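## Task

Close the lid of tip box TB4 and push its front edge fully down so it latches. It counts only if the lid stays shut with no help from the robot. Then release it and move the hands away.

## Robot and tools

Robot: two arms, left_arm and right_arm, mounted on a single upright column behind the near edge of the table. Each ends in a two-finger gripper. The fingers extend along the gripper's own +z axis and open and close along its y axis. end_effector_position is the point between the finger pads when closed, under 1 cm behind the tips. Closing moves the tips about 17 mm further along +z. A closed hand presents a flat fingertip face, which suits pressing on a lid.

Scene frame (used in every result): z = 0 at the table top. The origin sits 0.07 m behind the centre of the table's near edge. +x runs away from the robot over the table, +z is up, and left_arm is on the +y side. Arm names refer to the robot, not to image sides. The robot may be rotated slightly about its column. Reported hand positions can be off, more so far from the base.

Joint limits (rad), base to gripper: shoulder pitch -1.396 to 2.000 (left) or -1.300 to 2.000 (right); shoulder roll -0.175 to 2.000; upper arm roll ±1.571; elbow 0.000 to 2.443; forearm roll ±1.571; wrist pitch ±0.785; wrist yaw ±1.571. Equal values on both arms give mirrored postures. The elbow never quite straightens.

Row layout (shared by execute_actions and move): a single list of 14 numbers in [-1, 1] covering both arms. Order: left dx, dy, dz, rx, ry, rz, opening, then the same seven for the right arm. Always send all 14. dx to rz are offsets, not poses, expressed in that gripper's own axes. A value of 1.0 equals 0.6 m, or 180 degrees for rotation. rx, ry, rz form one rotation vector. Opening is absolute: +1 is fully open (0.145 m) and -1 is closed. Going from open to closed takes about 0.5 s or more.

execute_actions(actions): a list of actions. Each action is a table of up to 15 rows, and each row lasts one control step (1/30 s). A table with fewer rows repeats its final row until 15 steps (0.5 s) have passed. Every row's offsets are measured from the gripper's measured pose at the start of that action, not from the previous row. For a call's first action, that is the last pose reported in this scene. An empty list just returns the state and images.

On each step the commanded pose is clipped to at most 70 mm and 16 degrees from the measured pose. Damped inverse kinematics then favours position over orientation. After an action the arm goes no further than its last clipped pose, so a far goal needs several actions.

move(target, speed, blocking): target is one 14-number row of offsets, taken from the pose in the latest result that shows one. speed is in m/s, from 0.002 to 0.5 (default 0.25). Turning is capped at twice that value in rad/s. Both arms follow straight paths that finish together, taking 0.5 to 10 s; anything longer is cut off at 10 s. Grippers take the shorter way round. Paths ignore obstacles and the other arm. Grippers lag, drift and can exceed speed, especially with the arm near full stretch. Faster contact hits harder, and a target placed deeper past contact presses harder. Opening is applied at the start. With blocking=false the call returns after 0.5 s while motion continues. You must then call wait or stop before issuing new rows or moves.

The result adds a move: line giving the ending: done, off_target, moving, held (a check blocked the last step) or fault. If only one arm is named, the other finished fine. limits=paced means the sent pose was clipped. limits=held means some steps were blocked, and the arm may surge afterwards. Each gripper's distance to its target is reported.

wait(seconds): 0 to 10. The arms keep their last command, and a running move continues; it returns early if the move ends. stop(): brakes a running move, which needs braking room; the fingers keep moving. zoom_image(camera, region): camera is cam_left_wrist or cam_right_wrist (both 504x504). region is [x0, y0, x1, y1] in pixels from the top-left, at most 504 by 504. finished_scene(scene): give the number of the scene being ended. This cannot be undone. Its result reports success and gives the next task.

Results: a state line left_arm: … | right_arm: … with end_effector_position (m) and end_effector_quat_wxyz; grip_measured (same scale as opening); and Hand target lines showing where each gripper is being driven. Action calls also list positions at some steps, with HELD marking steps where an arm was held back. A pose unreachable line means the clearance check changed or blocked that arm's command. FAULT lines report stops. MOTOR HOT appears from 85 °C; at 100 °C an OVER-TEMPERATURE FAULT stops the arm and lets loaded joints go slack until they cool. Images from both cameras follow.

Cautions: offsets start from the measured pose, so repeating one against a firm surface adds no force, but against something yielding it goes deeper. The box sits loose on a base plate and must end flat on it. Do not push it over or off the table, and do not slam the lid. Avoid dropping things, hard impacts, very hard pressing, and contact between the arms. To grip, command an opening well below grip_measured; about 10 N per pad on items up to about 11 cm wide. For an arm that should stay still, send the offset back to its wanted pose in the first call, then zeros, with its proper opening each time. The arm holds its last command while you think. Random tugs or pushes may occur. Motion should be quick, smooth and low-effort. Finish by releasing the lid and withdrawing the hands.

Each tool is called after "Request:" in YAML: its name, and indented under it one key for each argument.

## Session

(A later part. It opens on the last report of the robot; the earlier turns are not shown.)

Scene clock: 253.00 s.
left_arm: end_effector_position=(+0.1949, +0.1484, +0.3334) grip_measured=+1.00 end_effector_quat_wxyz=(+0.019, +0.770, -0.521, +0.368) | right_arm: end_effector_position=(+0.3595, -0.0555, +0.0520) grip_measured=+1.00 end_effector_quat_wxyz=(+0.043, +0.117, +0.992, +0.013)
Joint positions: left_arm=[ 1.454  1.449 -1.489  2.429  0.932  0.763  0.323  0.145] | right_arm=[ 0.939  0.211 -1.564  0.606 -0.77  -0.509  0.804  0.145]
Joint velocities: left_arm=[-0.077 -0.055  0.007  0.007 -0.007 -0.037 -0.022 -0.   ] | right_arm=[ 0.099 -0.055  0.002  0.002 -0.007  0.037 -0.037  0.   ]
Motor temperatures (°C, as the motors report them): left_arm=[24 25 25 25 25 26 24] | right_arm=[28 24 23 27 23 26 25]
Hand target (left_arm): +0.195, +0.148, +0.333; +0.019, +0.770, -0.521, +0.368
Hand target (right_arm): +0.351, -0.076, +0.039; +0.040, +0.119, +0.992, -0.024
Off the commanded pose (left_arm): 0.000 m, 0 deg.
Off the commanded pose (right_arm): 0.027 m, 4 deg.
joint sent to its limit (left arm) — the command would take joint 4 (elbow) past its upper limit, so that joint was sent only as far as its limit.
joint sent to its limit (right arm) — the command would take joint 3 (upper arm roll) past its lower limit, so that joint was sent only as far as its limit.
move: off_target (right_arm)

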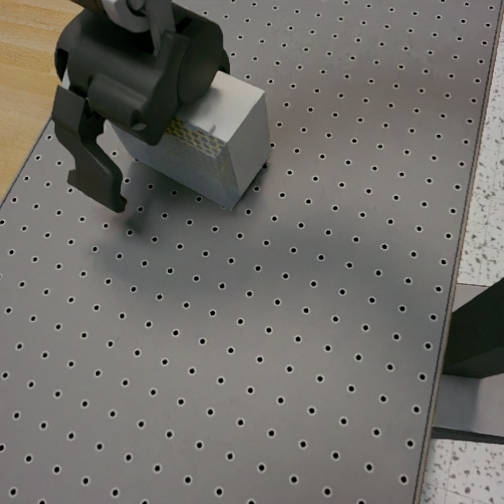

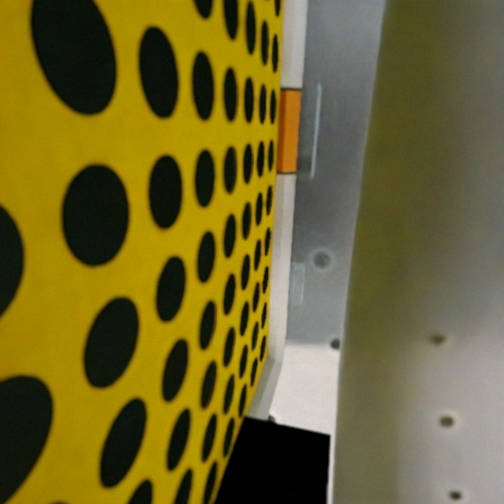

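Request:
move:
  target: [0,0,0,0,0,0,1,0,-0.01,-0.012,0,0,0,1]
  speed: 0.05

Request:
move:
  target: [0,0,0,0,0,0,1,0,0,0,0,0,0,-0.1]

Scene clock: 258.13 s.
left_arm: end_effector_position=(+0.1949, +0.1484, +0.3334) grip_measured=+1.00 end_effector_quat_wxyz=(+0.019, +0.770, -0.521, +0.368) | right_arm: end_effector_position=(+0.3569, -0.0620, +0.0579) grip_measured=+1.00 end_effector_quat_wxyz=(+0.042, +0.116, +0.992, +0.013)
Joint positions: left_arm=[ 1.454  1.449 -1.489  2.429  0.932  0.763  0.323  0.145] | right_arm=[ 0.945  0.272 -1.561  0.702 -0.754 -0.491  0.836  0.145]
Joint velocities: left_arm=[-0.011 -0.011 -0.007 -0.007 -0.051  0.007 -0.037 -0.   ] | right_arm=[ 0.011 -0.033 -0.007  0.007  0.007 -0.037  0.051  0.   ]
Motor temperatures (°C, as the motors report them): left_arm=[24 25 25 25 25 26 24] | right_arm=[28 24 23 27 23 26 25]
Hand target (left_arm): +0.195, +0.148, +0.333; +0.019, +0.770, -0.521, +0.368
Hand target (right_arm): +0.358, -0.062, +0.059; +0.043, +0.118, +0.992, +0.012
Off the commanded pose (left_arm): 0.000 m, 0 deg.
Off the commanded pose (right_arm): 0.001 m, 0 deg.
joint sent to its limit (left arm) — the command would take joint 4 (elbow) past its upper limit, so that joint was sent only as far as its limit.
move: done

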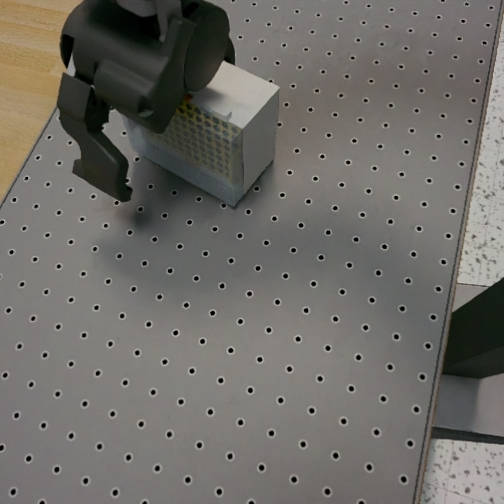

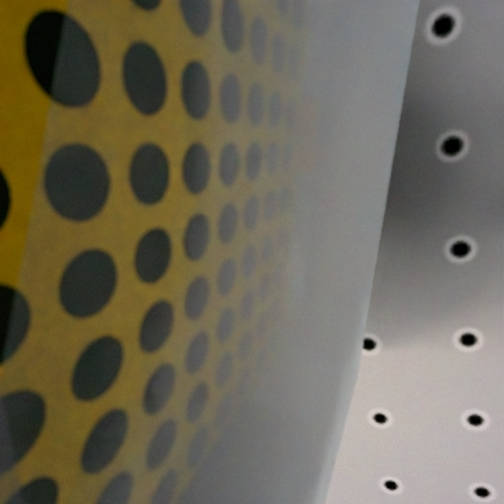

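Scene clock: 258.63 s.
left_arm: end_effector_position=(+0.1949, +0.1484, +0.3334) grip_measured=+1.00 end_effector_quat_wxyz=(+0.019, +0.770, -0.521, +0.368) | right_arm: end_effector_position=(+0.3581, -0.0632, +0.0590) grip_measured=-0.05 end_effector_quat_wxyz=(+0.044, +0.116, +0.992, +0.010)
Joint positions: left_arm=[ 1.454  1.449 -1.489  2.429  0.932  0.763  0.323  0.145] | right_arm=[ 0.948  0.273 -1.561  0.702 -0.756 -0.492  0.841  0.072]
Joint velocities: left_arm=[-0.011 -0.033 -0.012 -0.002 -0.037 -0.007 -0.154  0.   ] | right_arm=[ 0.033 -0.055 -0.002  0.002 -0.066 -0.007 -0.11   0.   ]
Motor temperatures (°C, as the motors report them): left_arm=[24 25 25 25 25 26 24] | right_arm=[28 24 23 27 23 26 25]
Hand target (left_arm): +0.195, +0.148, +0.333; +0.019, +0.770, -0.521, +0.368
Hand target (right_arm): +0.357, -0.062, +0.058; +0.042, +0.116, +0.992, +0.013
Off the commanded pose (left_arm): 0.000 m, 0 deg.
Off the commanded pose (right_arm): 0.002 m, 0 deg.
joint sent to its limit (left arm) — the command would take joint 4 (elbow) past its upper limit, so that joint was sent only as far as its limit.
move: done

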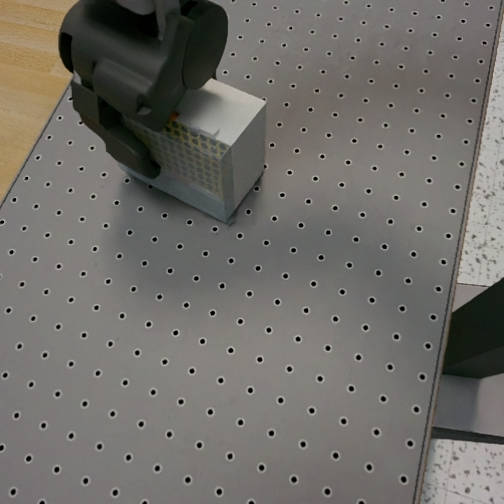

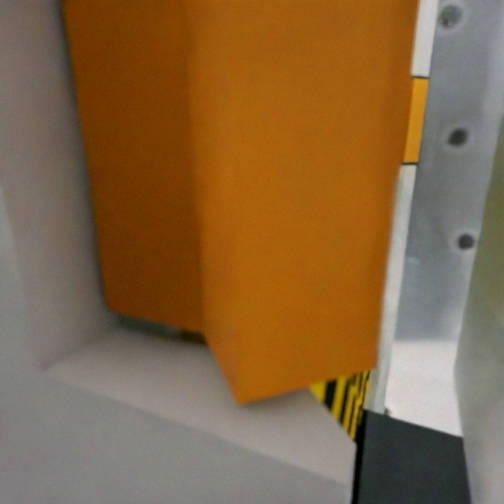

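Request:
move:
  target: [0,0,0,0,0,0,1,0,0,-0.1,0,0,0,-1]
  speed: 0.06

Request:
move:
  target: [0,0,0,0,0,0,1,0,-0.05,0,-0.4,0,0,-1]
  speed: 0.12

Scene clock: 265.10 s.
left_arm: end_effector_position=(+0.1949, +0.1484, +0.3334) grip_measured=+1.00 end_effector_quat_wxyz=(+0.019, +0.770, -0.521, +0.368) | right_arm: end_effector_position=(+0.3526, -0.0644, +0.1176) grip_measured=-0.05 end_effector_quat_wxyz=(+0.044, +0.115, +0.992, +0.012)
Joint positions: left_arm=[ 1.454  1.449 -1.489  2.429  0.932  0.763  0.323  0.145] | right_arm=[ 1.053  0.458 -1.538  1.087 -0.611 -0.407  1.074  0.072]
Joint velocities: left_arm=[-0.055 -0.033 -0.012 -0.007  0.066  0.007 -0.066  0.   ] | right_arm=[-0.055 -0.099  0.002 -0.007 -0.051 -0.037  0.007  0.   ]
Motor temperatures (°C, as the motors report them): left_arm=[24 25 25 25 25 26 24] | right_arm=[28 24 23 27 23 26 25]
Hand target (left_arm): +0.195, +0.148, +0.333; +0.019, +0.770, -0.521, +0.368
Hand target (right_arm): +0.353, -0.065, +0.118; +0.044, +0.117, +0.992, +0.011
Off the commanded pose (left_arm): 0.000 m, 0 deg.
Off the commanded pose (right_arm): 0.001 m, 0 deg.
joint sent to its limit (left arm) — the command would take joint 4 (elbow) past its upper limit, so that joint was sent only as far as its limit.
move: done

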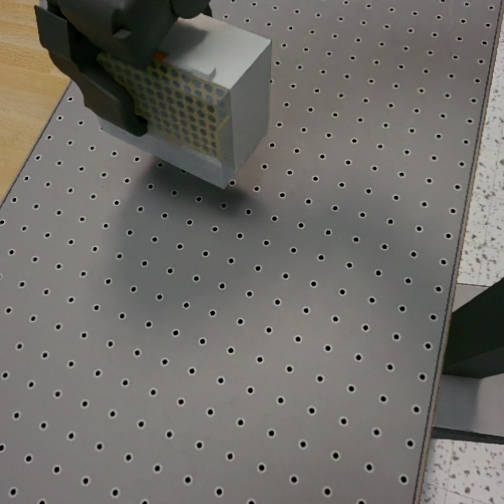

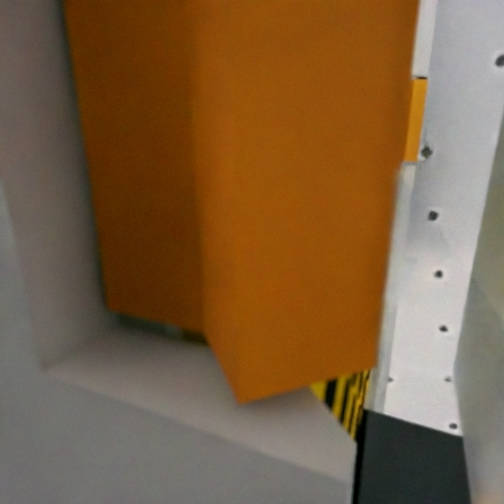

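Scene clock: 270.63 s.
left_arm: end_effector_position=(+0.1949, +0.1484, +0.3334) grip_measured=+1.00 end_effector_quat_wxyz=(+0.019, +0.770, -0.521, +0.368) | right_arm: end_effector_position=(+0.3455, -0.0927, +0.1131) grip_measured=-0.05 end_effector_quat_wxyz=(+0.102, +0.068, +0.800, +0.588)
Joint positions: left_arm=[ 1.454  1.449 -1.489  2.429  0.932  0.763  0.323  0.145] | right_arm=[ 0.719  0.582 -1.547  0.496 -1.157 -0.62  -1.052  0.072]
Joint velocities: left_arm=[-0.011 -0.099 -0.017 -0.007 -0.037  0.022  0.022  0.   ] | right_arm=[ 0.033  0.077 -0.002  0.007 -0.007 -0.022  0.007 -0.   ]
Motor temperatures (°C, as the motors report them): left_arm=[24 25 25 25 25 26 24] | right_arm=[28 24 23 27 23 26 25]
Hand target (left_arm): +0.195, +0.148, +0.333; +0.019, +0.770, -0.521, +0.368
Hand target (right_arm): +0.344, -0.091, +0.113; +0.099, +0.069, +0.797, +0.592
Off the commanded pose (left_arm): 0.000 m, 0 deg.
Off the commanded pose (right_arm): 0.004 m, 1 deg.
joint sent to its limit (left arm) — the command would take joint 4 (elbow) past its upper limit, so that joint was sent only as far as its limit.
move: off_target (right_arm)

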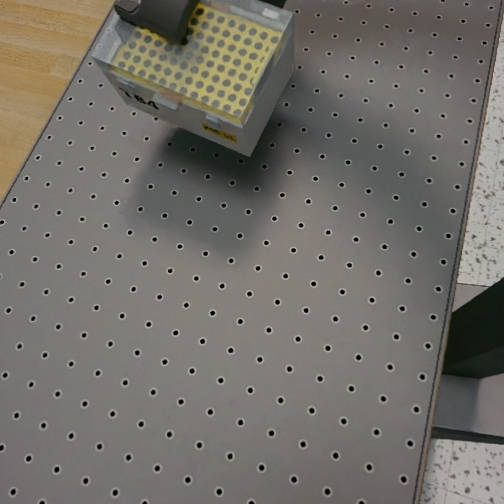

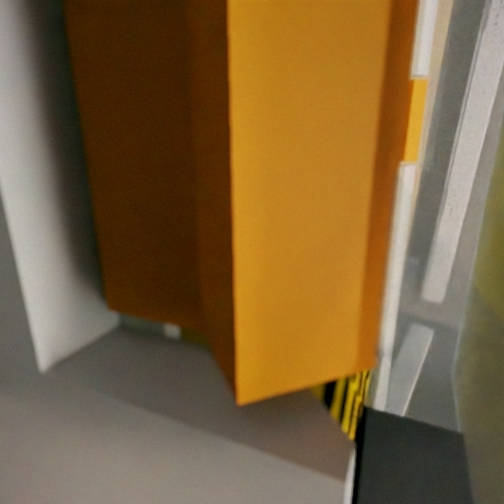

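Request:
move:
  target: [0,0,0,0,0,0,1,0.107,-0.042,0.048,0,0.026,0,-1]
  speed: 0.07

Request:
zoom_image:
  camera: "cam_left_wrist"
  region: [100,60,380,310]

Scene clock: 278.43 s.
left_arm: end_effector_position=(+0.1949, +0.1484, +0.3334) grip_measured=+1.00 end_effector_quat_wxyz=(+0.019, +0.770, -0.521, +0.368) | right_arm: end_effector_position=(+0.2908, -0.0579, +0.0756) grip_measured=-0.05 end_effector_quat_wxyz=(+0.068, +0.042, +0.803, +0.590)
Joint positions: left_arm=[ 1.454  1.449 -1.489  2.429  0.932  0.763  0.323  0.145] | right_arm=[ 0.594  0.524 -1.547  0.567 -1.201 -0.498 -1.02   0.072]
Joint velocities: left_arm=[ 0.055  0.011  0.002  0.012  0.007 -0.007 -0.037  0.   ] | right_arm=[-0.055  0.011  0.002 -0.012  0.022 -0.022  0.007  0.   ]
Motor temperatures (°C, as the motors report them): left_arm=[24 25 25 25 25 26 24] | right_arm=[28 24 23 27 23 26 25]
Hand target (left_arm): +0.195, +0.148, +0.333; +0.019, +0.770, -0.521, +0.368
Hand target (right_arm): +0.291, -0.058, +0.075; +0.069, +0.042, +0.804, +0.590
Off the commanded pose (left_arm): 0.000 m, 0 deg.
Off the commanded pose (right_arm): 0.001 m, 0 deg.
joint sent to its limit (left arm) — the command would take joint 4 (elbow) past its upper limit, so that joint was sent only as far as its limit.
move: done

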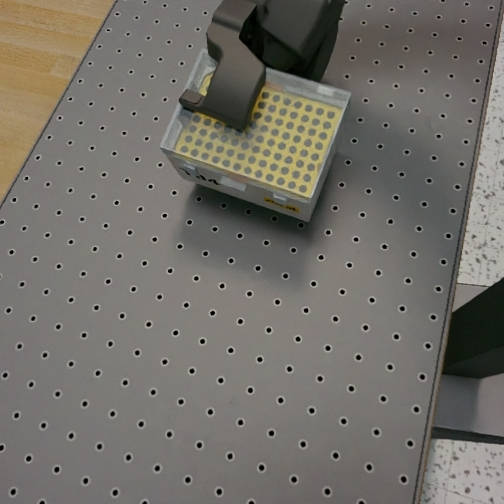

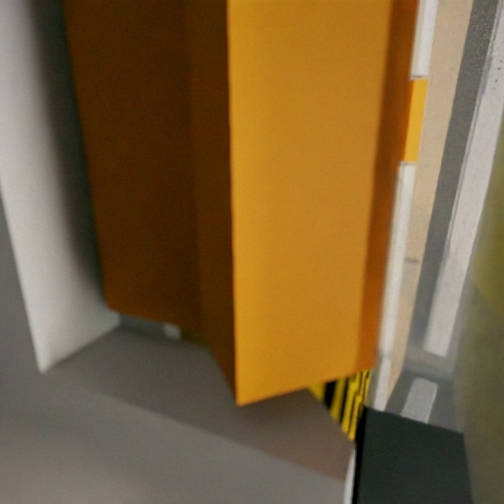

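Region (100, 60, 380, 310) of cam_left_wrist's 504x504 image, scaled by 1.800, with more detail than that image has; it fills the top 450 rows of this view, and the rest is white.

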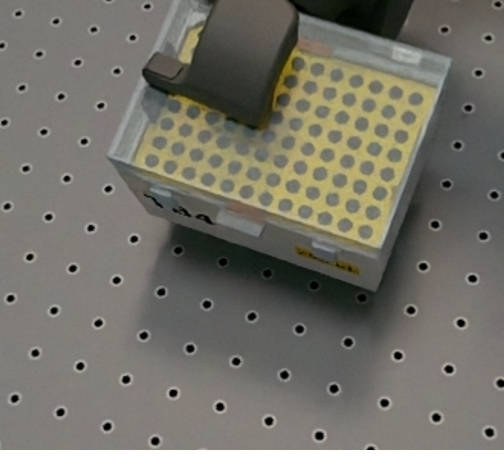

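Request:
move:
  target: [-0.137,0.025,0.357,0.079,0.388,0.407,1,0,0.056,-0.017,-0.09,0,0,-1]
  speed: 0.2

Scene clock: 291.60 s.
left_arm: end_effector_position=(+0.2806, +0.1197, +0.1252) grip_measured=+1.00 end_effector_quat_wxyz=(+0.067, -0.088, +0.753, -0.649) | right_arm: end_effector_position=(+0.2907, -0.0579, +0.1104) grip_measured=-0.05 end_effector_quat_wxyz=(+0.076, +0.030, +0.715, +0.694)
Joint positions: left_arm=[ 0.76   0.286 -1.576  0.218 -1.563 -0.773 -1.469  0.145] | right_arm=[ 0.583  0.451 -1.547  0.392 -1.256 -0.512 -1.407  0.072]
Joint velocities: left_arm=[-0.011 -0.055  0.007 -0.002 -0.037 -0.022  0.022  0.   ] | right_arm=[-0.077 -0.077 -0.002 -0.002  0.022 -0.051  0.022 -0.   ]
Motor temperatures (°C, as the motors report them): left_arm=[25 25 25 25 25 26 24] | right_arm=[27 25 23 27 23 26 25]
Hand target (left_arm): +0.280, +0.120, +0.123; +0.066, -0.086, +0.757, -0.645
Hand target (right_arm): +0.289, -0.057, +0.111; +0.073, +0.032, +0.712, +0.697
Off the commanded pose (left_arm): 0.005 m, 15 deg.
Off the commanded pose (right_arm): 0.002 m, 1 deg.
joint sent to its limit (left arm) — the command would take joint 3 (upper arm roll) past its lower limit and joint 5 (forearm roll) past its lower limit, so those joints were sent only as far as their limits.
move: off_target (left_arm)

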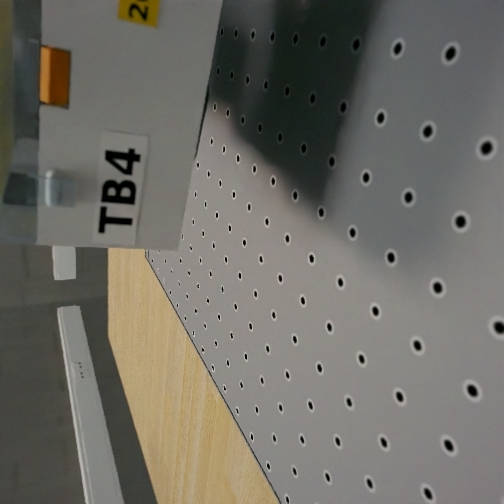

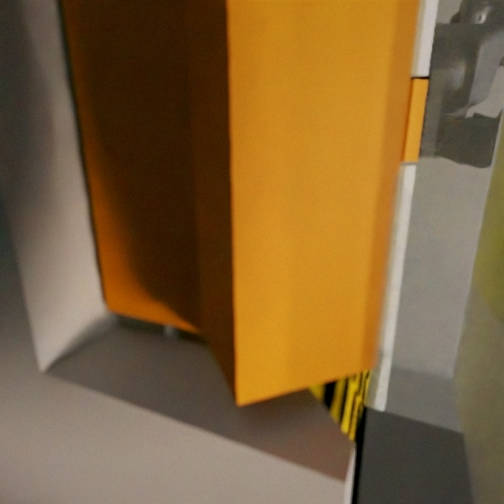

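Request:
zoom_image:
  camera: "cam_left_wrist"
  region: [0,0,230,260]

Region (0, 0, 230, 260) of cam_left_wrist's 504x504 image, scaled by 1.938, with more detail than that image has; it fills the left 446 columns of this view, and the rest is white.

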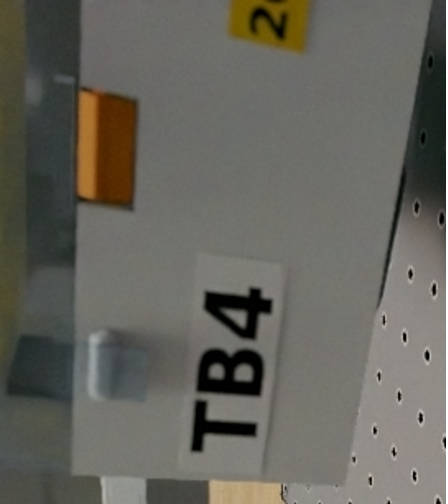

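Request:
move:
  target: [0,-0.05,-0.03,0,0,0,1,0,0,0,0,0,0,-1]
  speed: 0.1

Request:
zoom_image:
  camera: "cam_left_wrist"
  region: [0,0,350,300]

Scene clock: 300.90 s.
left_arm: end_effector_position=(+0.2779, +0.1331, +0.1583) grip_measured=+1.00 end_effector_quat_wxyz=(+0.073, -0.086, +0.750, -0.652) | right_arm: end_effector_position=(+0.2906, -0.0579, +0.1104) grip_measured=-0.05 end_effector_quat_wxyz=(+0.076, +0.030, +0.715, +0.694)
Joint positions: left_arm=[ 0.813  0.543 -1.576  0.649 -1.377 -0.796 -1.221  0.145] | right_arm=[ 0.583  0.451 -1.547  0.392 -1.257 -0.512 -1.407  0.072]
Joint velocities: left_arm=[ 0.033 -0.033 -0.002 -0.012 -0.007 -0.007  0.007 -0.   ] | right_arm=[ 0.033  0.077  0.012 -0.002  0.007  0.022  0.022 -0.   ]
Motor temperatures (°C, as the motors report them): left_arm=[25 25 25 25 25 26 24] | right_arm=[27 25 23 27 23 26 25]
Hand target (left_arm): +0.277, +0.133, +0.157; +0.070, -0.087, +0.752, -0.650
Hand target (right_arm): +0.291, -0.058, +0.110; +0.076, +0.030, +0.715, +0.694
Off the commanded pose (left_arm): 0.001 m, 1 deg.
Off the commanded pose (right_arm): 0.000 m, 0 deg.
joint sent to its limit (left arm) — the command would take joint 3 (upper arm roll) past its lower limit and joint 6 (wrist pitch) past its lower limit, so those joints were sent only as far as their limits.
move: done

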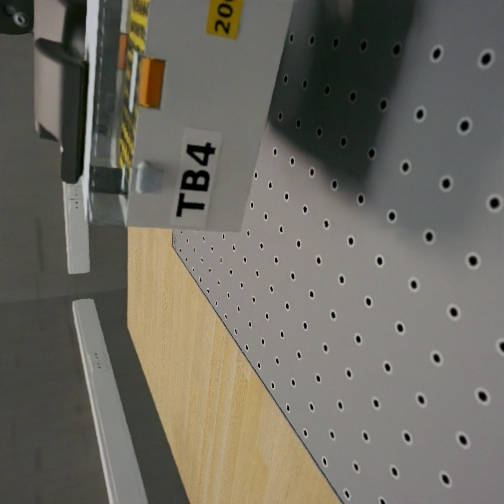

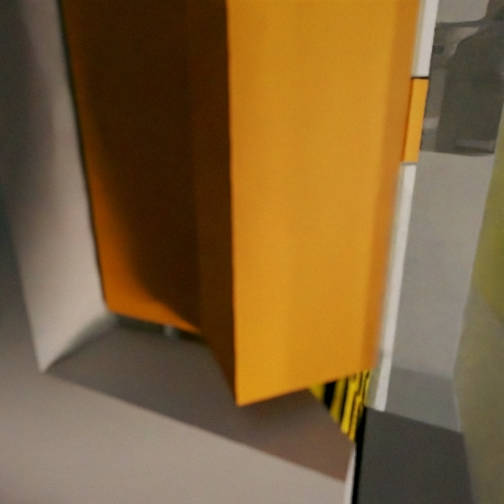

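Region (0, 0, 350, 300) of cam_left_wrist's 504x504 image, scaled by 1.440, with more detail than that image has; it fills the top 432 rows of this view, and the rest is white.

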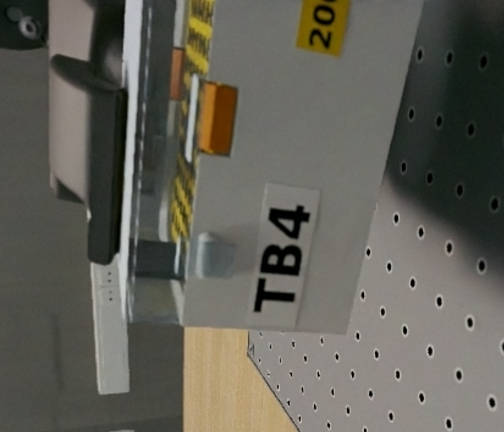

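Request:
move:
  target: [0.035,0.058,0.16,0.04,0,0,1,0,0,0,0,0,0,-1]
  speed: 0.08

Scene clock: 306.17 s.
left_arm: end_effector_position=(+0.2778, +0.0399, +0.1126) grip_measured=+1.00 end_effector_quat_wxyz=(+0.084, -0.087, +0.716, -0.688) | right_arm: end_effector_position=(+0.2905, -0.0579, +0.1103) grip_measured=-0.05 end_effector_quat_wxyz=(+0.076, +0.030, +0.716, +0.694)
Joint positions: left_arm=[ 0.678  0.011 -1.571  0.021 -1.47  -0.674 -1.46   0.145] | right_arm=[ 0.583  0.451 -1.547  0.392 -1.258 -0.512 -1.407  0.072]
Joint velocities: left_arm=[-0.011 -0.011 -0.012 -0.017  0.022  0.037 -0.007 -0.   ] | right_arm=[-0.055 -0.033  0.007  0.027  0.007 -0.007  0.007 -0.   ]
Motor temperatures (°C, as the motors report them): left_arm=[25 25 25 25 25 26 24] | right_arm=[27 25 23 27 23 26 25]
Hand target (left_arm): +0.278, +0.041, +0.111; +0.086, -0.088, +0.718, -0.685
Hand target (right_arm): +0.291, -0.058, +0.110; +0.076, +0.030, +0.715, +0.694
Off the commanded pose (left_arm): 0.002 m, 2 deg.
Off the commanded pose (right_arm): 0.000 m, 0 deg.
elbow stopped short (left arm): the move would have taken joint 4 (elbow) straighter than the controller allows; a more bent joint 4 avoids this.
move: done

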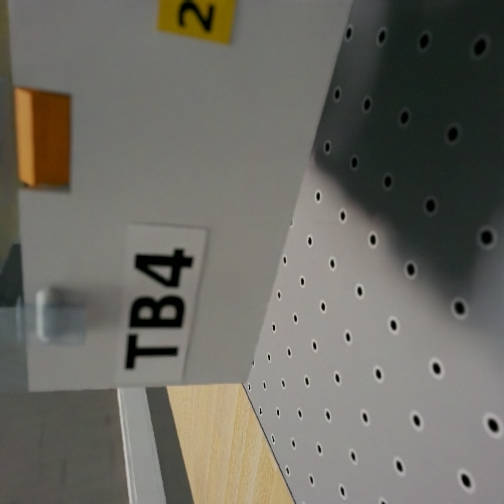

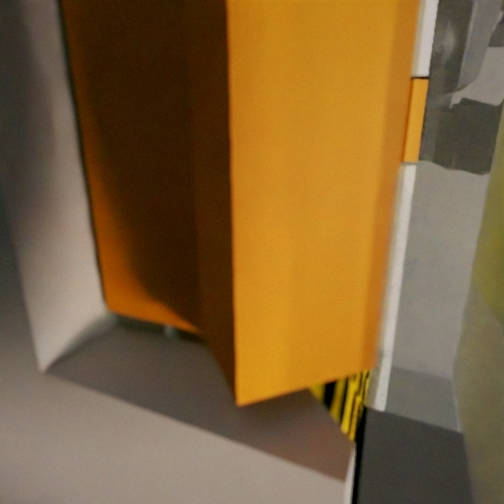

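Request:
move:
  target: [0,0,0,0,0,0,1,0,-0.035,0.05,0,0,0,-1]
  speed: 0.05

Scene clock: 311.63 s.
left_arm: end_effector_position=(+0.2779, +0.0399, +0.1127) grip_measured=+1.00 end_effector_quat_wxyz=(+0.085, -0.087, +0.716, -0.688) | right_arm: end_effector_position=(+0.2957, -0.0283, +0.0899) grip_measured=-0.05 end_effector_quat_wxyz=(+0.082, +0.039, +0.730, +0.678)
Joint positions: left_arm=[ 0.678  0.011 -1.571  0.021 -1.47  -0.674 -1.46   0.145] | right_arm=[ 0.583  0.195 -1.557  0.027 -1.288 -0.538 -1.475  0.072]
Joint velocities: left_arm=[-0.055 -0.077  0.002 -0.002  0.007 -0.007 -0.037 -0.   ] | right_arm=[ 0.011 -0.077 -0.002 -0.007 -0.037 -0.037 -0.022 -0.   ]
Motor temperatures (°C, as the motors report them): left_arm=[26 25 25 25 25 26 24] | right_arm=[27 25 23 27 23 26 25]
Hand target (left_arm): +0.278, +0.040, +0.113; +0.085, -0.087, +0.716, -0.688
Hand target (right_arm): +0.297, -0.028, +0.090; +0.085, +0.040, +0.729, +0.678
Off the commanded pose (left_arm): 0.000 m, 0 deg.
Off the commanded pose (right_arm): 0.002 m, 3 deg.
elbow stopped short (right arm): the move would have taken joint 4 (elbow) straighter than the controller allows; a more bent joint 4 avoids this.
move: off_target (right_arm)

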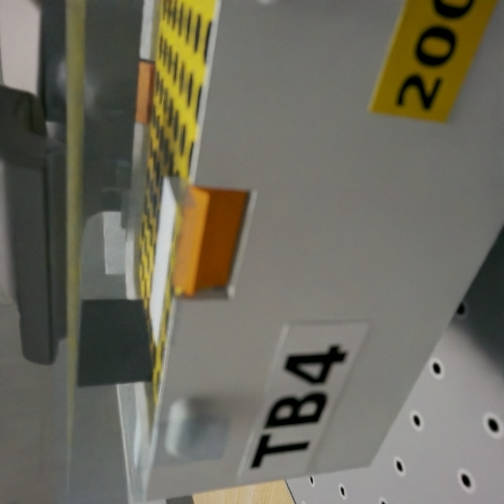

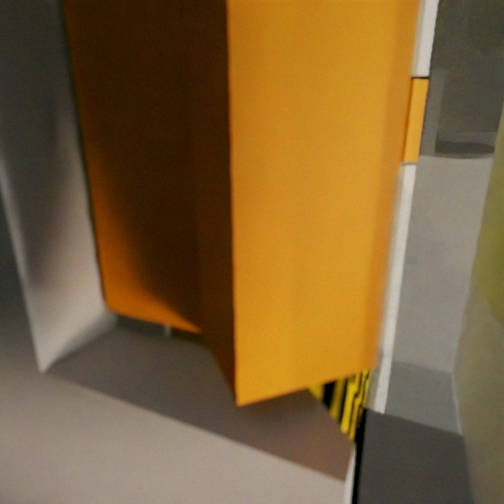

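Request:
execute_actions:
  actions:
    - [[0,0,0,0,0,0,0.4,0,0,0,0,0,0,-1]]
    - [[0,0,0,0,0,0,0.05,0,0,0,0,0,0,-1]]
    - [[0,0,0,0,0,0,-0.3,0,0,0,0,0,0,-1]]
    - [[0,0,0,0,0,0,-1,0,0,0,0,0,0,-1]]

Scene clock: 318.47 s.
left_arm: end_effector_position=(+0.2779, +0.0417, +0.1122) grip_measured=-0.97 end_effector_quat_wxyz=(+0.086, -0.086, +0.717, -0.686) | right_arm: end_effector_position=(+0.2962, -0.0325, +0.0866) grip_measured=-0.05 end_effector_quat_wxyz=(+0.081, +0.040, +0.738, +0.669)
Joint positions: left_arm=[ 0.679  0.016 -1.568  0.025 -1.474 -0.671 -1.458  0.002] | right_arm=[ 0.583  0.207 -1.554  0.034 -1.295 -0.539 -1.458  0.072]
Joint velocities: left_arm=[ 0.033 -0.033  0.002 -0.007  0.022 -0.037 -0.022 -0.   ] | right_arm=[ 0.033  0.011  0.012  0.007  0.022  0.037 -0.022 -0.   ]
Motor temperatures (°C, as the motors report them): left_arm=[26 25 25 25 25 26 24] | right_arm=[28 25 23 27 23 26 25]
Hand target (left_arm): +0.277, +0.043, +0.109; +0.085, -0.087, +0.724, -0.680
Hand target (right_arm): +0.296, -0.030, +0.090; +0.082, +0.040, +0.730, +0.678
Off the commanded pose (left_arm): 0.004 m, 1 deg.
Off the commanded pose (right_arm): 0.004 m, 1 deg.
elbow stopped short (right arm): the move would have taken joint 4 (elbow) straighter than the controller allows; a more bent joint 4 avoids this.
Step readings (end_effector_position; steps 1 to 15: 1st action; 16 to 30: 2nd action; 31 to 45: 3rd action; 46 to 60: 4th action):
0: left_arm (+0.2779, +0.0399, +0.1127) | right_arm (+0.2957, -0.0283, +0.0898)
1: left_arm (+0.2779, +0.0399, +0.1127) | right_arm (+0.2957, -0.0283, +0.0898)
2: left_arm (+0.2779, +0.0399, +0.1127) | right_arm (+0.2957, -0.0283, +0.0898)
4: left_arm (+0.2779, +0.0399, +0.1127) | right_arm (+0.2956, -0.0283, +0.0897)
8: left_arm (+0.2779, +0.0399, +0.1127) | right_arm (+0.2956, -0.0283, +0.0897)
15: left_arm (+0.2779, +0.0399, +0.1127) | right_arm (+0.2956, -0.0283, +0.0897)
16: left_arm (+0.2775, +0.0398, +0.1119) | right_arm (+0.2958, -0.0285, +0.0902)
17: left_arm (+0.2772, +0.0415, +0.1093) | right_arm (+0.2961, -0.0287, +0.0914)
19: left_arm (+0.2777, +0.0433, +0.1097) | right_arm (+0.2960, -0.0290, +0.0904)
23: left_arm (+0.2775, +0.0415, +0.1106) | right_arm (+0.2960, -0.0295, +0.0901)
30: left_arm (+0.2775, +0.0415, +0.1106) | right_arm (+0.2960, -0.0295, +0.0901)
31: left_arm (+0.2773, +0.0424, +0.1092) | right_arm (+0.2962, -0.0299, +0.0904)
32: left_arm (+0.2773, +0.0431, +0.1090) | right_arm (+0.2962, -0.0301, +0.0902)
34: left_arm (+0.2773, +0.0433, +0.1090) | right_arm (+0.2962, -0.0301, +0.0902)
38: left_arm (+0.2773, +0.0433, +0.1090) | right_arm (+0.2962, -0.0301, +0.0902)
45: left_arm (+0.2773, +0.0433, +0.1090) | right_arm (+0.2962, -0.0301, +0.0902)
46: left_arm (+0.2771, +0.0436, +0.1080) | right_arm (+0.2963, -0.0304, +0.0905)
47: left_arm (+0.2775, +0.0445, +0.1083) | right_arm (+0.2962, -0.0307, +0.0898)
49: left_arm (+0.2777, +0.0437, +0.1102) | right_arm (+0.2960, -0.0311, +0.0880)
53: left_arm (+0.2779, +0.0415, +0.1122) | right_arm (+0.2961, -0.0325, +0.0866)
60: end_effector_position above

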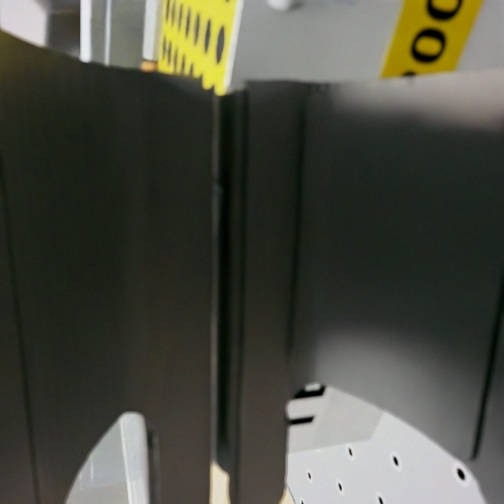

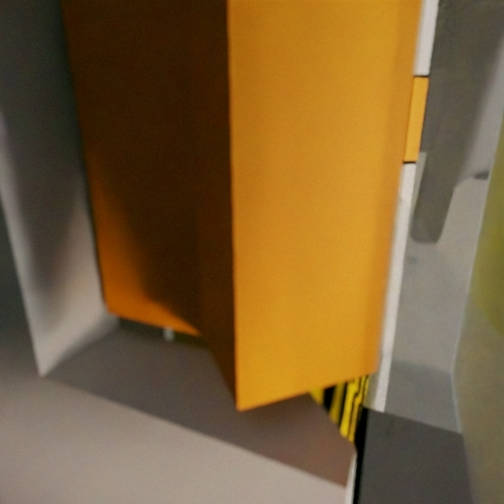

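Request:
move:
  target: [0,0,-0.04,0,0,0,1,0,0,0,0,0,0,-1]
  speed: 0.1

Request:
move:
  target: [0.058,-0.05,-0.03,0,0,0,1,0.095,0.092,-0.033,-0.025,0,0,-1]
  speed: 0.1

Scene clock: 325.67 s.
left_arm: end_effector_position=(+0.2726, +0.0655, +0.1137) grip_measured=+1.00 end_effector_quat_wxyz=(+0.086, -0.086, +0.717, -0.686) | right_arm: end_effector_position=(+0.2962, -0.0327, +0.0866) grip_measured=-0.05 end_effector_quat_wxyz=(+0.081, +0.039, +0.738, +0.669)
Joint positions: left_arm=[ 0.679  0.128 -1.568  0.137 -1.474 -0.671 -1.458  0.145] | right_arm=[ 0.583  0.208 -1.554  0.033 -1.296 -0.539 -1.458  0.072]
Joint velocities: left_arm=[-0.033 -0.077 -0.007 -0.017  0.007  0.022 -0.037 -0.   ] | right_arm=[-0.099 -0.011 -0.002 -0.002 -0.037  0.066  0.007  0.   ]
Motor temperatures (°C, as the motors report them): left_arm=[26 25 25 25 25 26 24] | right_arm=[28 24 23 27 23 26 26]
Hand target (left_arm): +0.272, +0.065, +0.113; +0.085, -0.087, +0.717, -0.686
Hand target (right_arm): +0.296, -0.032, +0.087; +0.081, +0.040, +0.738, +0.669
Off the commanded pose (left_arm): 0.001 m, 0 deg.
Off the commanded pose (right_arm): 0.000 m, 0 deg.
move: done

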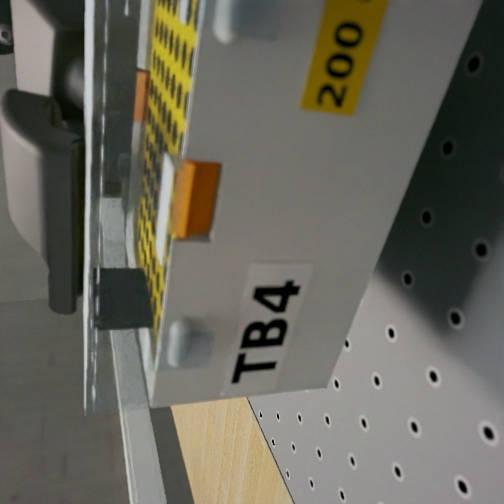

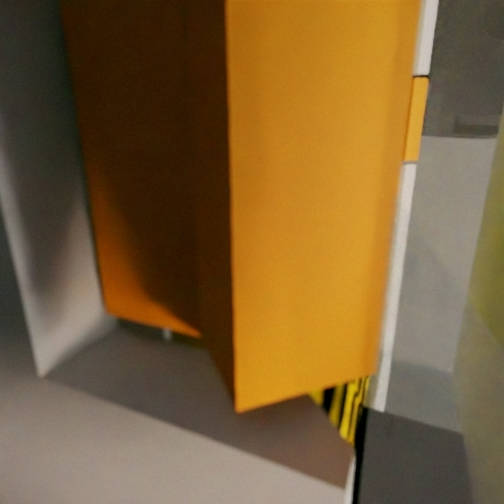

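Scene clock: 326.73 s.
left_arm: end_effector_position=(+0.2329, +0.0736, +0.1426) grip_measured=+1.00 end_effector_quat_wxyz=(+0.081, -0.085, +0.716, -0.688) | right_arm: end_effector_position=(+0.2302, -0.0380, +0.1362) grip_measured=-0.05 end_effector_quat_wxyz=(+0.078, +0.033, +0.713, +0.696)
Joint positions: left_arm=[ 0.592  0.553 -1.435  0.913 -1.335 -0.627 -1.036  0.145] | right_arm=[ 0.418  0.754 -1.426  1.101 -1.189 -0.315 -1.028  0.072]
Joint velocities: left_arm=[ 0.033 -0.011  0.012  0.012  0.037 -0.066  0.081  0.   ] | right_arm=[ 0.011 -0.033  0.002 -0.007 -0.007 -0.022 -0.007  0.   ]
Motor temperatures (°C, as the motors report them): left_arm=[26 25 25 25 25 26 24] | right_arm=[28 24 23 27 23 26 26]
Hand target (left_arm): +0.233, +0.073, +0.142; +0.082, -0.086, +0.717, -0.687
Hand target (right_arm): +0.232, -0.037, +0.137; +0.080, +0.034, +0.711, +0.697
Off the commanded pose (left_arm): 0.002 m, 1 deg.
Off the commanded pose (right_arm): 0.005 m, 1 deg.
move: off_target (right_arm)

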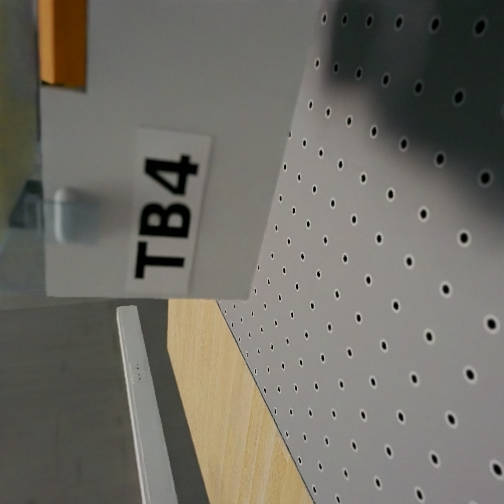

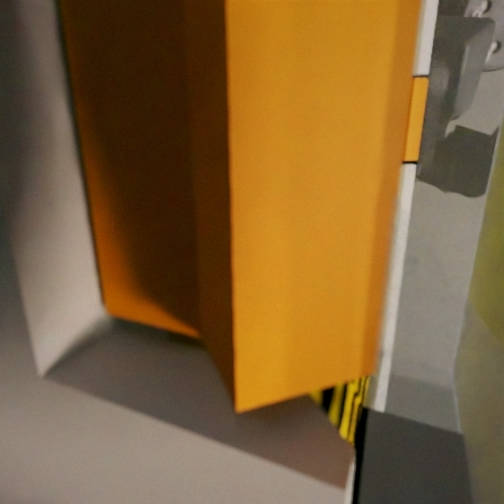

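Request:
move:
  target: [0.022,-0.033,0.092,0,0,0,1,0,0,0,0,0,0,-1]
  speed: 0.06

Request:
execute_actions:
  actions:
    - [[0,0,0,0,0,0,0.3,0,0,0,0,0,0,-1]]
    - [[0,0,0,0,0,0,0.05,0,0,0,0,0,0,-1]]
    - [[0,0,0,0,0,0,-0.15,0,0,0,0,0,0,-1]]

Scene clock: 332.70 s.
left_arm: end_effector_position=(+0.2324, +0.0151, +0.1608) grip_measured=+1.00 end_effector_quat_wxyz=(+0.079, -0.082, +0.715, -0.690) | right_arm: end_effector_position=(+0.2302, -0.0380, +0.1362) grip_measured=-0.05 end_effector_quat_wxyz=(+0.078, +0.033, +0.713, +0.696)
Joint positions: left_arm=[ 0.583  0.501 -1.422  1.111 -1.201 -0.555 -0.76   0.145] | right_arm=[ 0.418  0.754 -1.426  1.101 -1.188 -0.315 -1.028  0.072]
Joint velocities: left_arm=[-0.099 -0.011 -0.012  0.002  0.022 -0.022 -0.022  0.   ] | right_arm=[-0.055 -0.033  0.017 -0.002 -0.022 -0.007  0.022 -0.   ]
Motor temperatures (°C, as the motors report them): left_arm=[26 25 25 25 25 26 24] | right_arm=[27 25 23 27 23 26 25]
Hand target (left_arm): +0.232, +0.016, +0.159; +0.080, -0.084, +0.717, -0.688
Hand target (right_arm): +0.230, -0.038, +0.136; +0.078, +0.033, +0.713, +0.696
Off the commanded pose (left_arm): 0.001 m, 1 deg.
Off the commanded pose (right_arm): 0.000 m, 0 deg.
move: done

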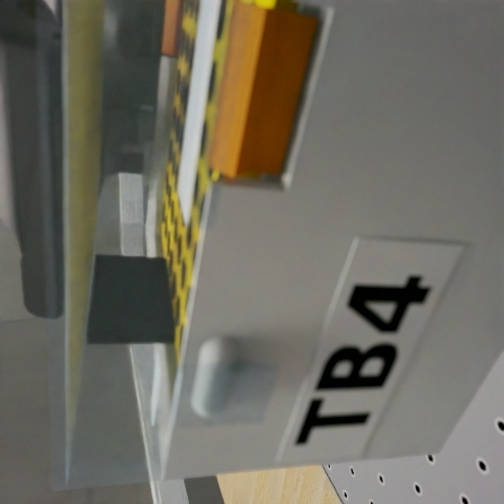

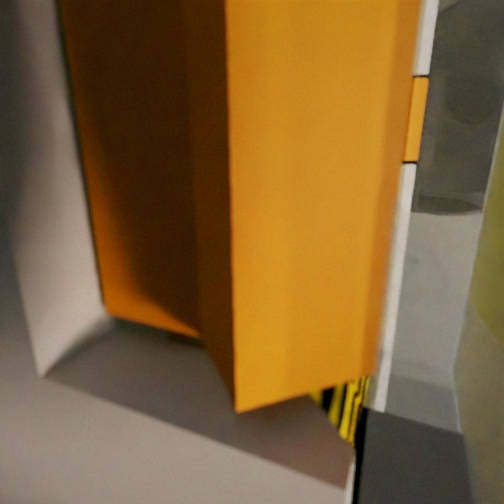

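Scene clock: 334.20 s.
left_arm: end_effector_position=(+0.2318, +0.0206, +0.1506) grip_measured=-0.08 end_effector_quat_wxyz=(+0.082, -0.079, +0.734, -0.670) | right_arm: end_effector_position=(+0.2309, -0.0372, +0.1420) grip_measured=-0.05 end_effector_quat_wxyz=(+0.078, +0.035, +0.702, +0.707)
Joint positions: left_arm=[ 0.582  0.51  -1.422  1.103 -1.222 -0.55  -0.731  0.07 ] | right_arm=[ 0.42   0.754 -1.426  1.106 -1.18  -0.318 -1.052  0.072]
Joint velocities: left_arm=[ 0.011 -0.011  0.002 -0.007 -0.022 -0.051 -0.022 -0.   ] | right_arm=[-0.011 -0.077 -0.012  0.012 -0.022 -0.051  0.051 -0.   ]
Motor temperatures (°C, as the motors report them): left_arm=[26 25 25 26 25 26 24] | right_arm=[27 25 23 27 23 26 25]
Hand target (left_arm): +0.232, +0.019, +0.153; +0.081, -0.080, +0.729, -0.675
Hand target (right_arm): +0.231, -0.037, +0.141; +0.078, +0.035, +0.705, +0.705
Off the commanded pose (left_arm): 0.003 m, 1 deg.
Off the commanded pose (right_arm): 0.001 m, 0 deg.
Step readings (end_effector_position; steps 1 to 15: 1st action; 16 to 30: 2nd action; 31 to 45: 3rd action):
0: left_arm (+0.2324, +0.0151, +0.1608) | right_arm (+0.2302, -0.0380, +0.1362)
1: left_arm (+0.2324, +0.0151, +0.1608) | right_arm (+0.2302, -0.0380, +0.1362)
2: left_arm (+0.2324, +0.0151, +0.1608) | right_arm (+0.2302, -0.0380, +0.1362)
4: left_arm (+0.2323, +0.0151, +0.1606) | right_arm (+0.2302, -0.0380, +0.1363)
8: left_arm (+0.2323, +0.0168, +0.1579) | right_arm (+0.2305, -0.0379, +0.1377)
15: left_arm (+0.2323, +0.0168, +0.1579) | right_arm (+0.2305, -0.0379, +0.1377)
16: left_arm (+0.2321, +0.0177, +0.1554) | right_arm (+0.2307, -0.0381, +0.1389)
17: left_arm (+0.2320, +0.0192, +0.1535) | right_arm (+0.2309, -0.0377, +0.1404)
19: left_arm (+0.2319, +0.0194, +0.1532) | right_arm (+0.2309, -0.0375, +0.1406)
23: left_arm (+0.2319, +0.0194, +0.1532) | right_arm (+0.2309, -0.0375, +0.1406)
30: left_arm (+0.2319, +0.0194, +0.1532) | right_arm (+0.2309, -0.0375, +0.1406)
31: left_arm (+0.2319, +0.0204, +0.1508) | right_arm (+0.2309, -0.0376, +0.1419)
32: left_arm (+0.2318, +0.0208, +0.1506) | right_arm (+0.2309, -0.0372, +0.1420)
34: left_arm (+0.2318, +0.0206, +0.1506) | right_arm (+0.2309, -0.0372, +0.1420)
38: left_arm (+0.2318, +0.0206, +0.1506) | right_arm (+0.2309, -0.0372, +0.1420)
45: end_effector_position above

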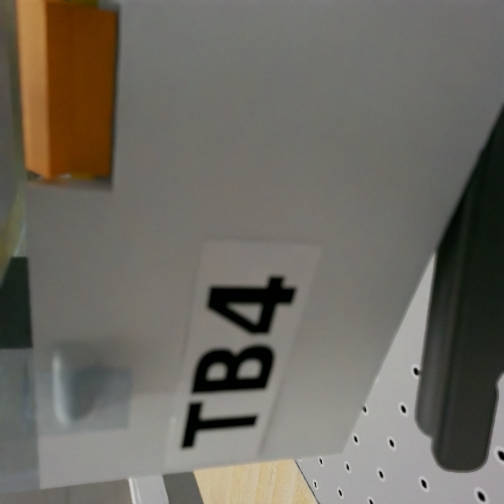

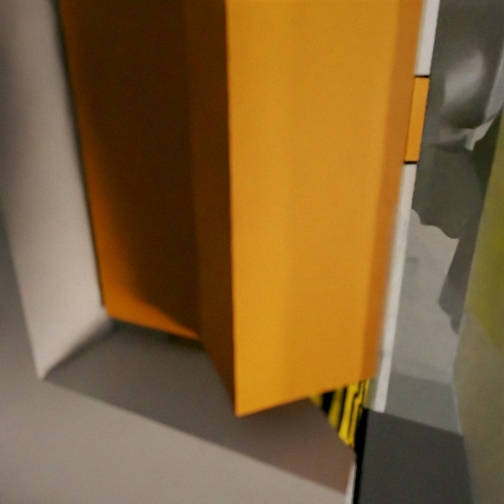

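Clamped; squeeze harder.

Request:
execute_actions:
  actions:
    - [[0,0,0,0,0,0,-0.5,0,0,0,0,0,0,-1]]
    - [[0,0,0,0,0,0,-1,0,0,0,0,0,0,-1]]
    - [[0,0,0,0,0,0,-1,0,0,0,0,0,0,-1]]

Scene clock: 338.13 s.
left_arm: end_effector_position=(+0.2317, +0.0206, +0.1505) grip_measured=-0.08 end_effector_quat_wxyz=(+0.082, -0.079, +0.734, -0.669) | right_arm: end_effector_position=(+0.2309, -0.0372, +0.1420) grip_measured=-0.05 end_effector_quat_wxyz=(+0.078, +0.035, +0.702, +0.707)
Joint positions: left_arm=[ 0.582  0.51  -1.422  1.103 -1.223 -0.55  -0.731  0.07 ] | right_arm=[ 0.42   0.754 -1.426  1.106 -1.18  -0.318 -1.052  0.072]
Joint velocities: left_arm=[-0.011  0.077 -0.002 -0.002  0.022  0.022 -0.051 -0.   ] | right_arm=[-0.011  0.121  0.002 -0.007 -0.007 -0.022 -0.051  0.   ]
Motor temperatures (°C, as the motors report them): left_arm=[26 25 25 26 25 26 24] | right_arm=[27 25 23 27 23 26 25]
Hand target (left_arm): +0.232, +0.021, +0.151; +0.082, -0.079, +0.734, -0.669
Hand target (right_arm): +0.231, -0.037, +0.142; +0.078, +0.035, +0.702, +0.707
Off the commanded pose (left_arm): 0.000 m, 0 deg.
Off the commanded pose (right_arm): 0.000 m, 0 deg.
Step readings (end_effector_position; steps 1 to 15: 1st action; 16 to 30: 2nd action; 31 to 45: 3rd action):
0: left_arm (+0.2318, +0.0206, +0.1506) | right_arm (+0.2309, -0.0372, +0.1420)
1: left_arm (+0.2317, +0.0206, +0.1505) | right_arm (+0.2309, -0.0372, +0.1420)
2: left_arm (+0.2317, +0.0206, +0.1505) | right_arm (+0.2309, -0.0372, +0.1420)
4: left_arm (+0.2317, +0.0206, +0.1505) | right_arm (+0.2309, -0.0372, +0.1420)
8: left_arm (+0.2317, +0.0206, +0.1505) | right_arm (+0.2309, -0.0372, +0.1420)
15: left_arm (+0.2317, +0.0206, +0.1505) | right_arm (+0.2309, -0.0372, +0.1420)
16: left_arm (+0.2317, +0.0206, +0.1505) | right_arm (+0.2309, -0.0372, +0.1420)
17: left_arm (+0.2317, +0.0206, +0.1505) | right_arm (+0.2309, -0.0372, +0.1420)
19: left_arm (+0.2317, +0.0206, +0.1505) | right_arm (+0.2309, -0.0372, +0.1420)
23: left_arm (+0.2317, +0.0206, +0.1505) | right_arm (+0.2309, -0.0372, +0.1420)
30: left_arm (+0.2317, +0.0206, +0.1505) | right_arm (+0.2309, -0.0372, +0.1420)
31: left_arm (+0.2317, +0.0206, +0.1505) | right_arm (+0.2309, -0.0372, +0.1420)
32: left_arm (+0.2317, +0.0206, +0.1505) | right_arm (+0.2309, -0.0372, +0.1420)
34: left_arm (+0.2317, +0.0206, +0.1505) | right_arm (+0.2309, -0.0372, +0.1420)
38: left_arm (+0.2317, +0.0206, +0.1505) | right_arm (+0.2309, -0.0372, +0.1420)
45: end_effector_position above

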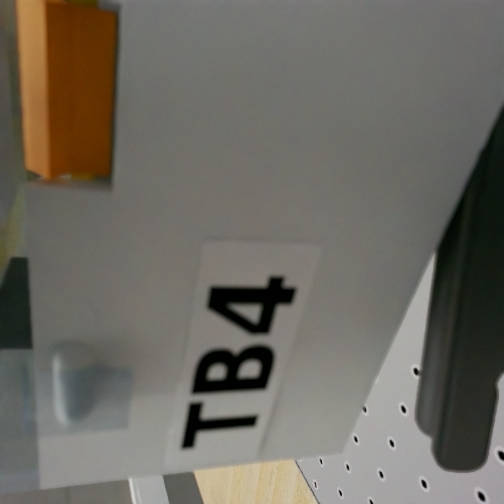

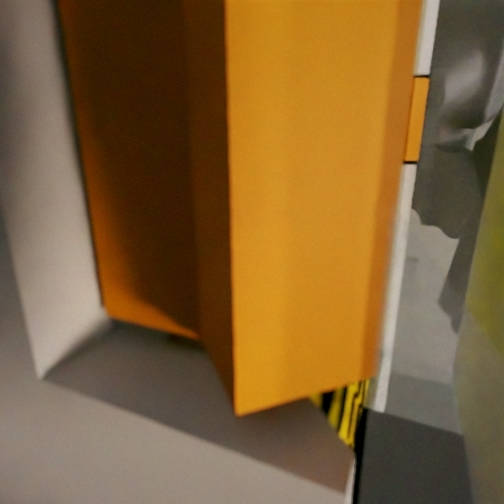

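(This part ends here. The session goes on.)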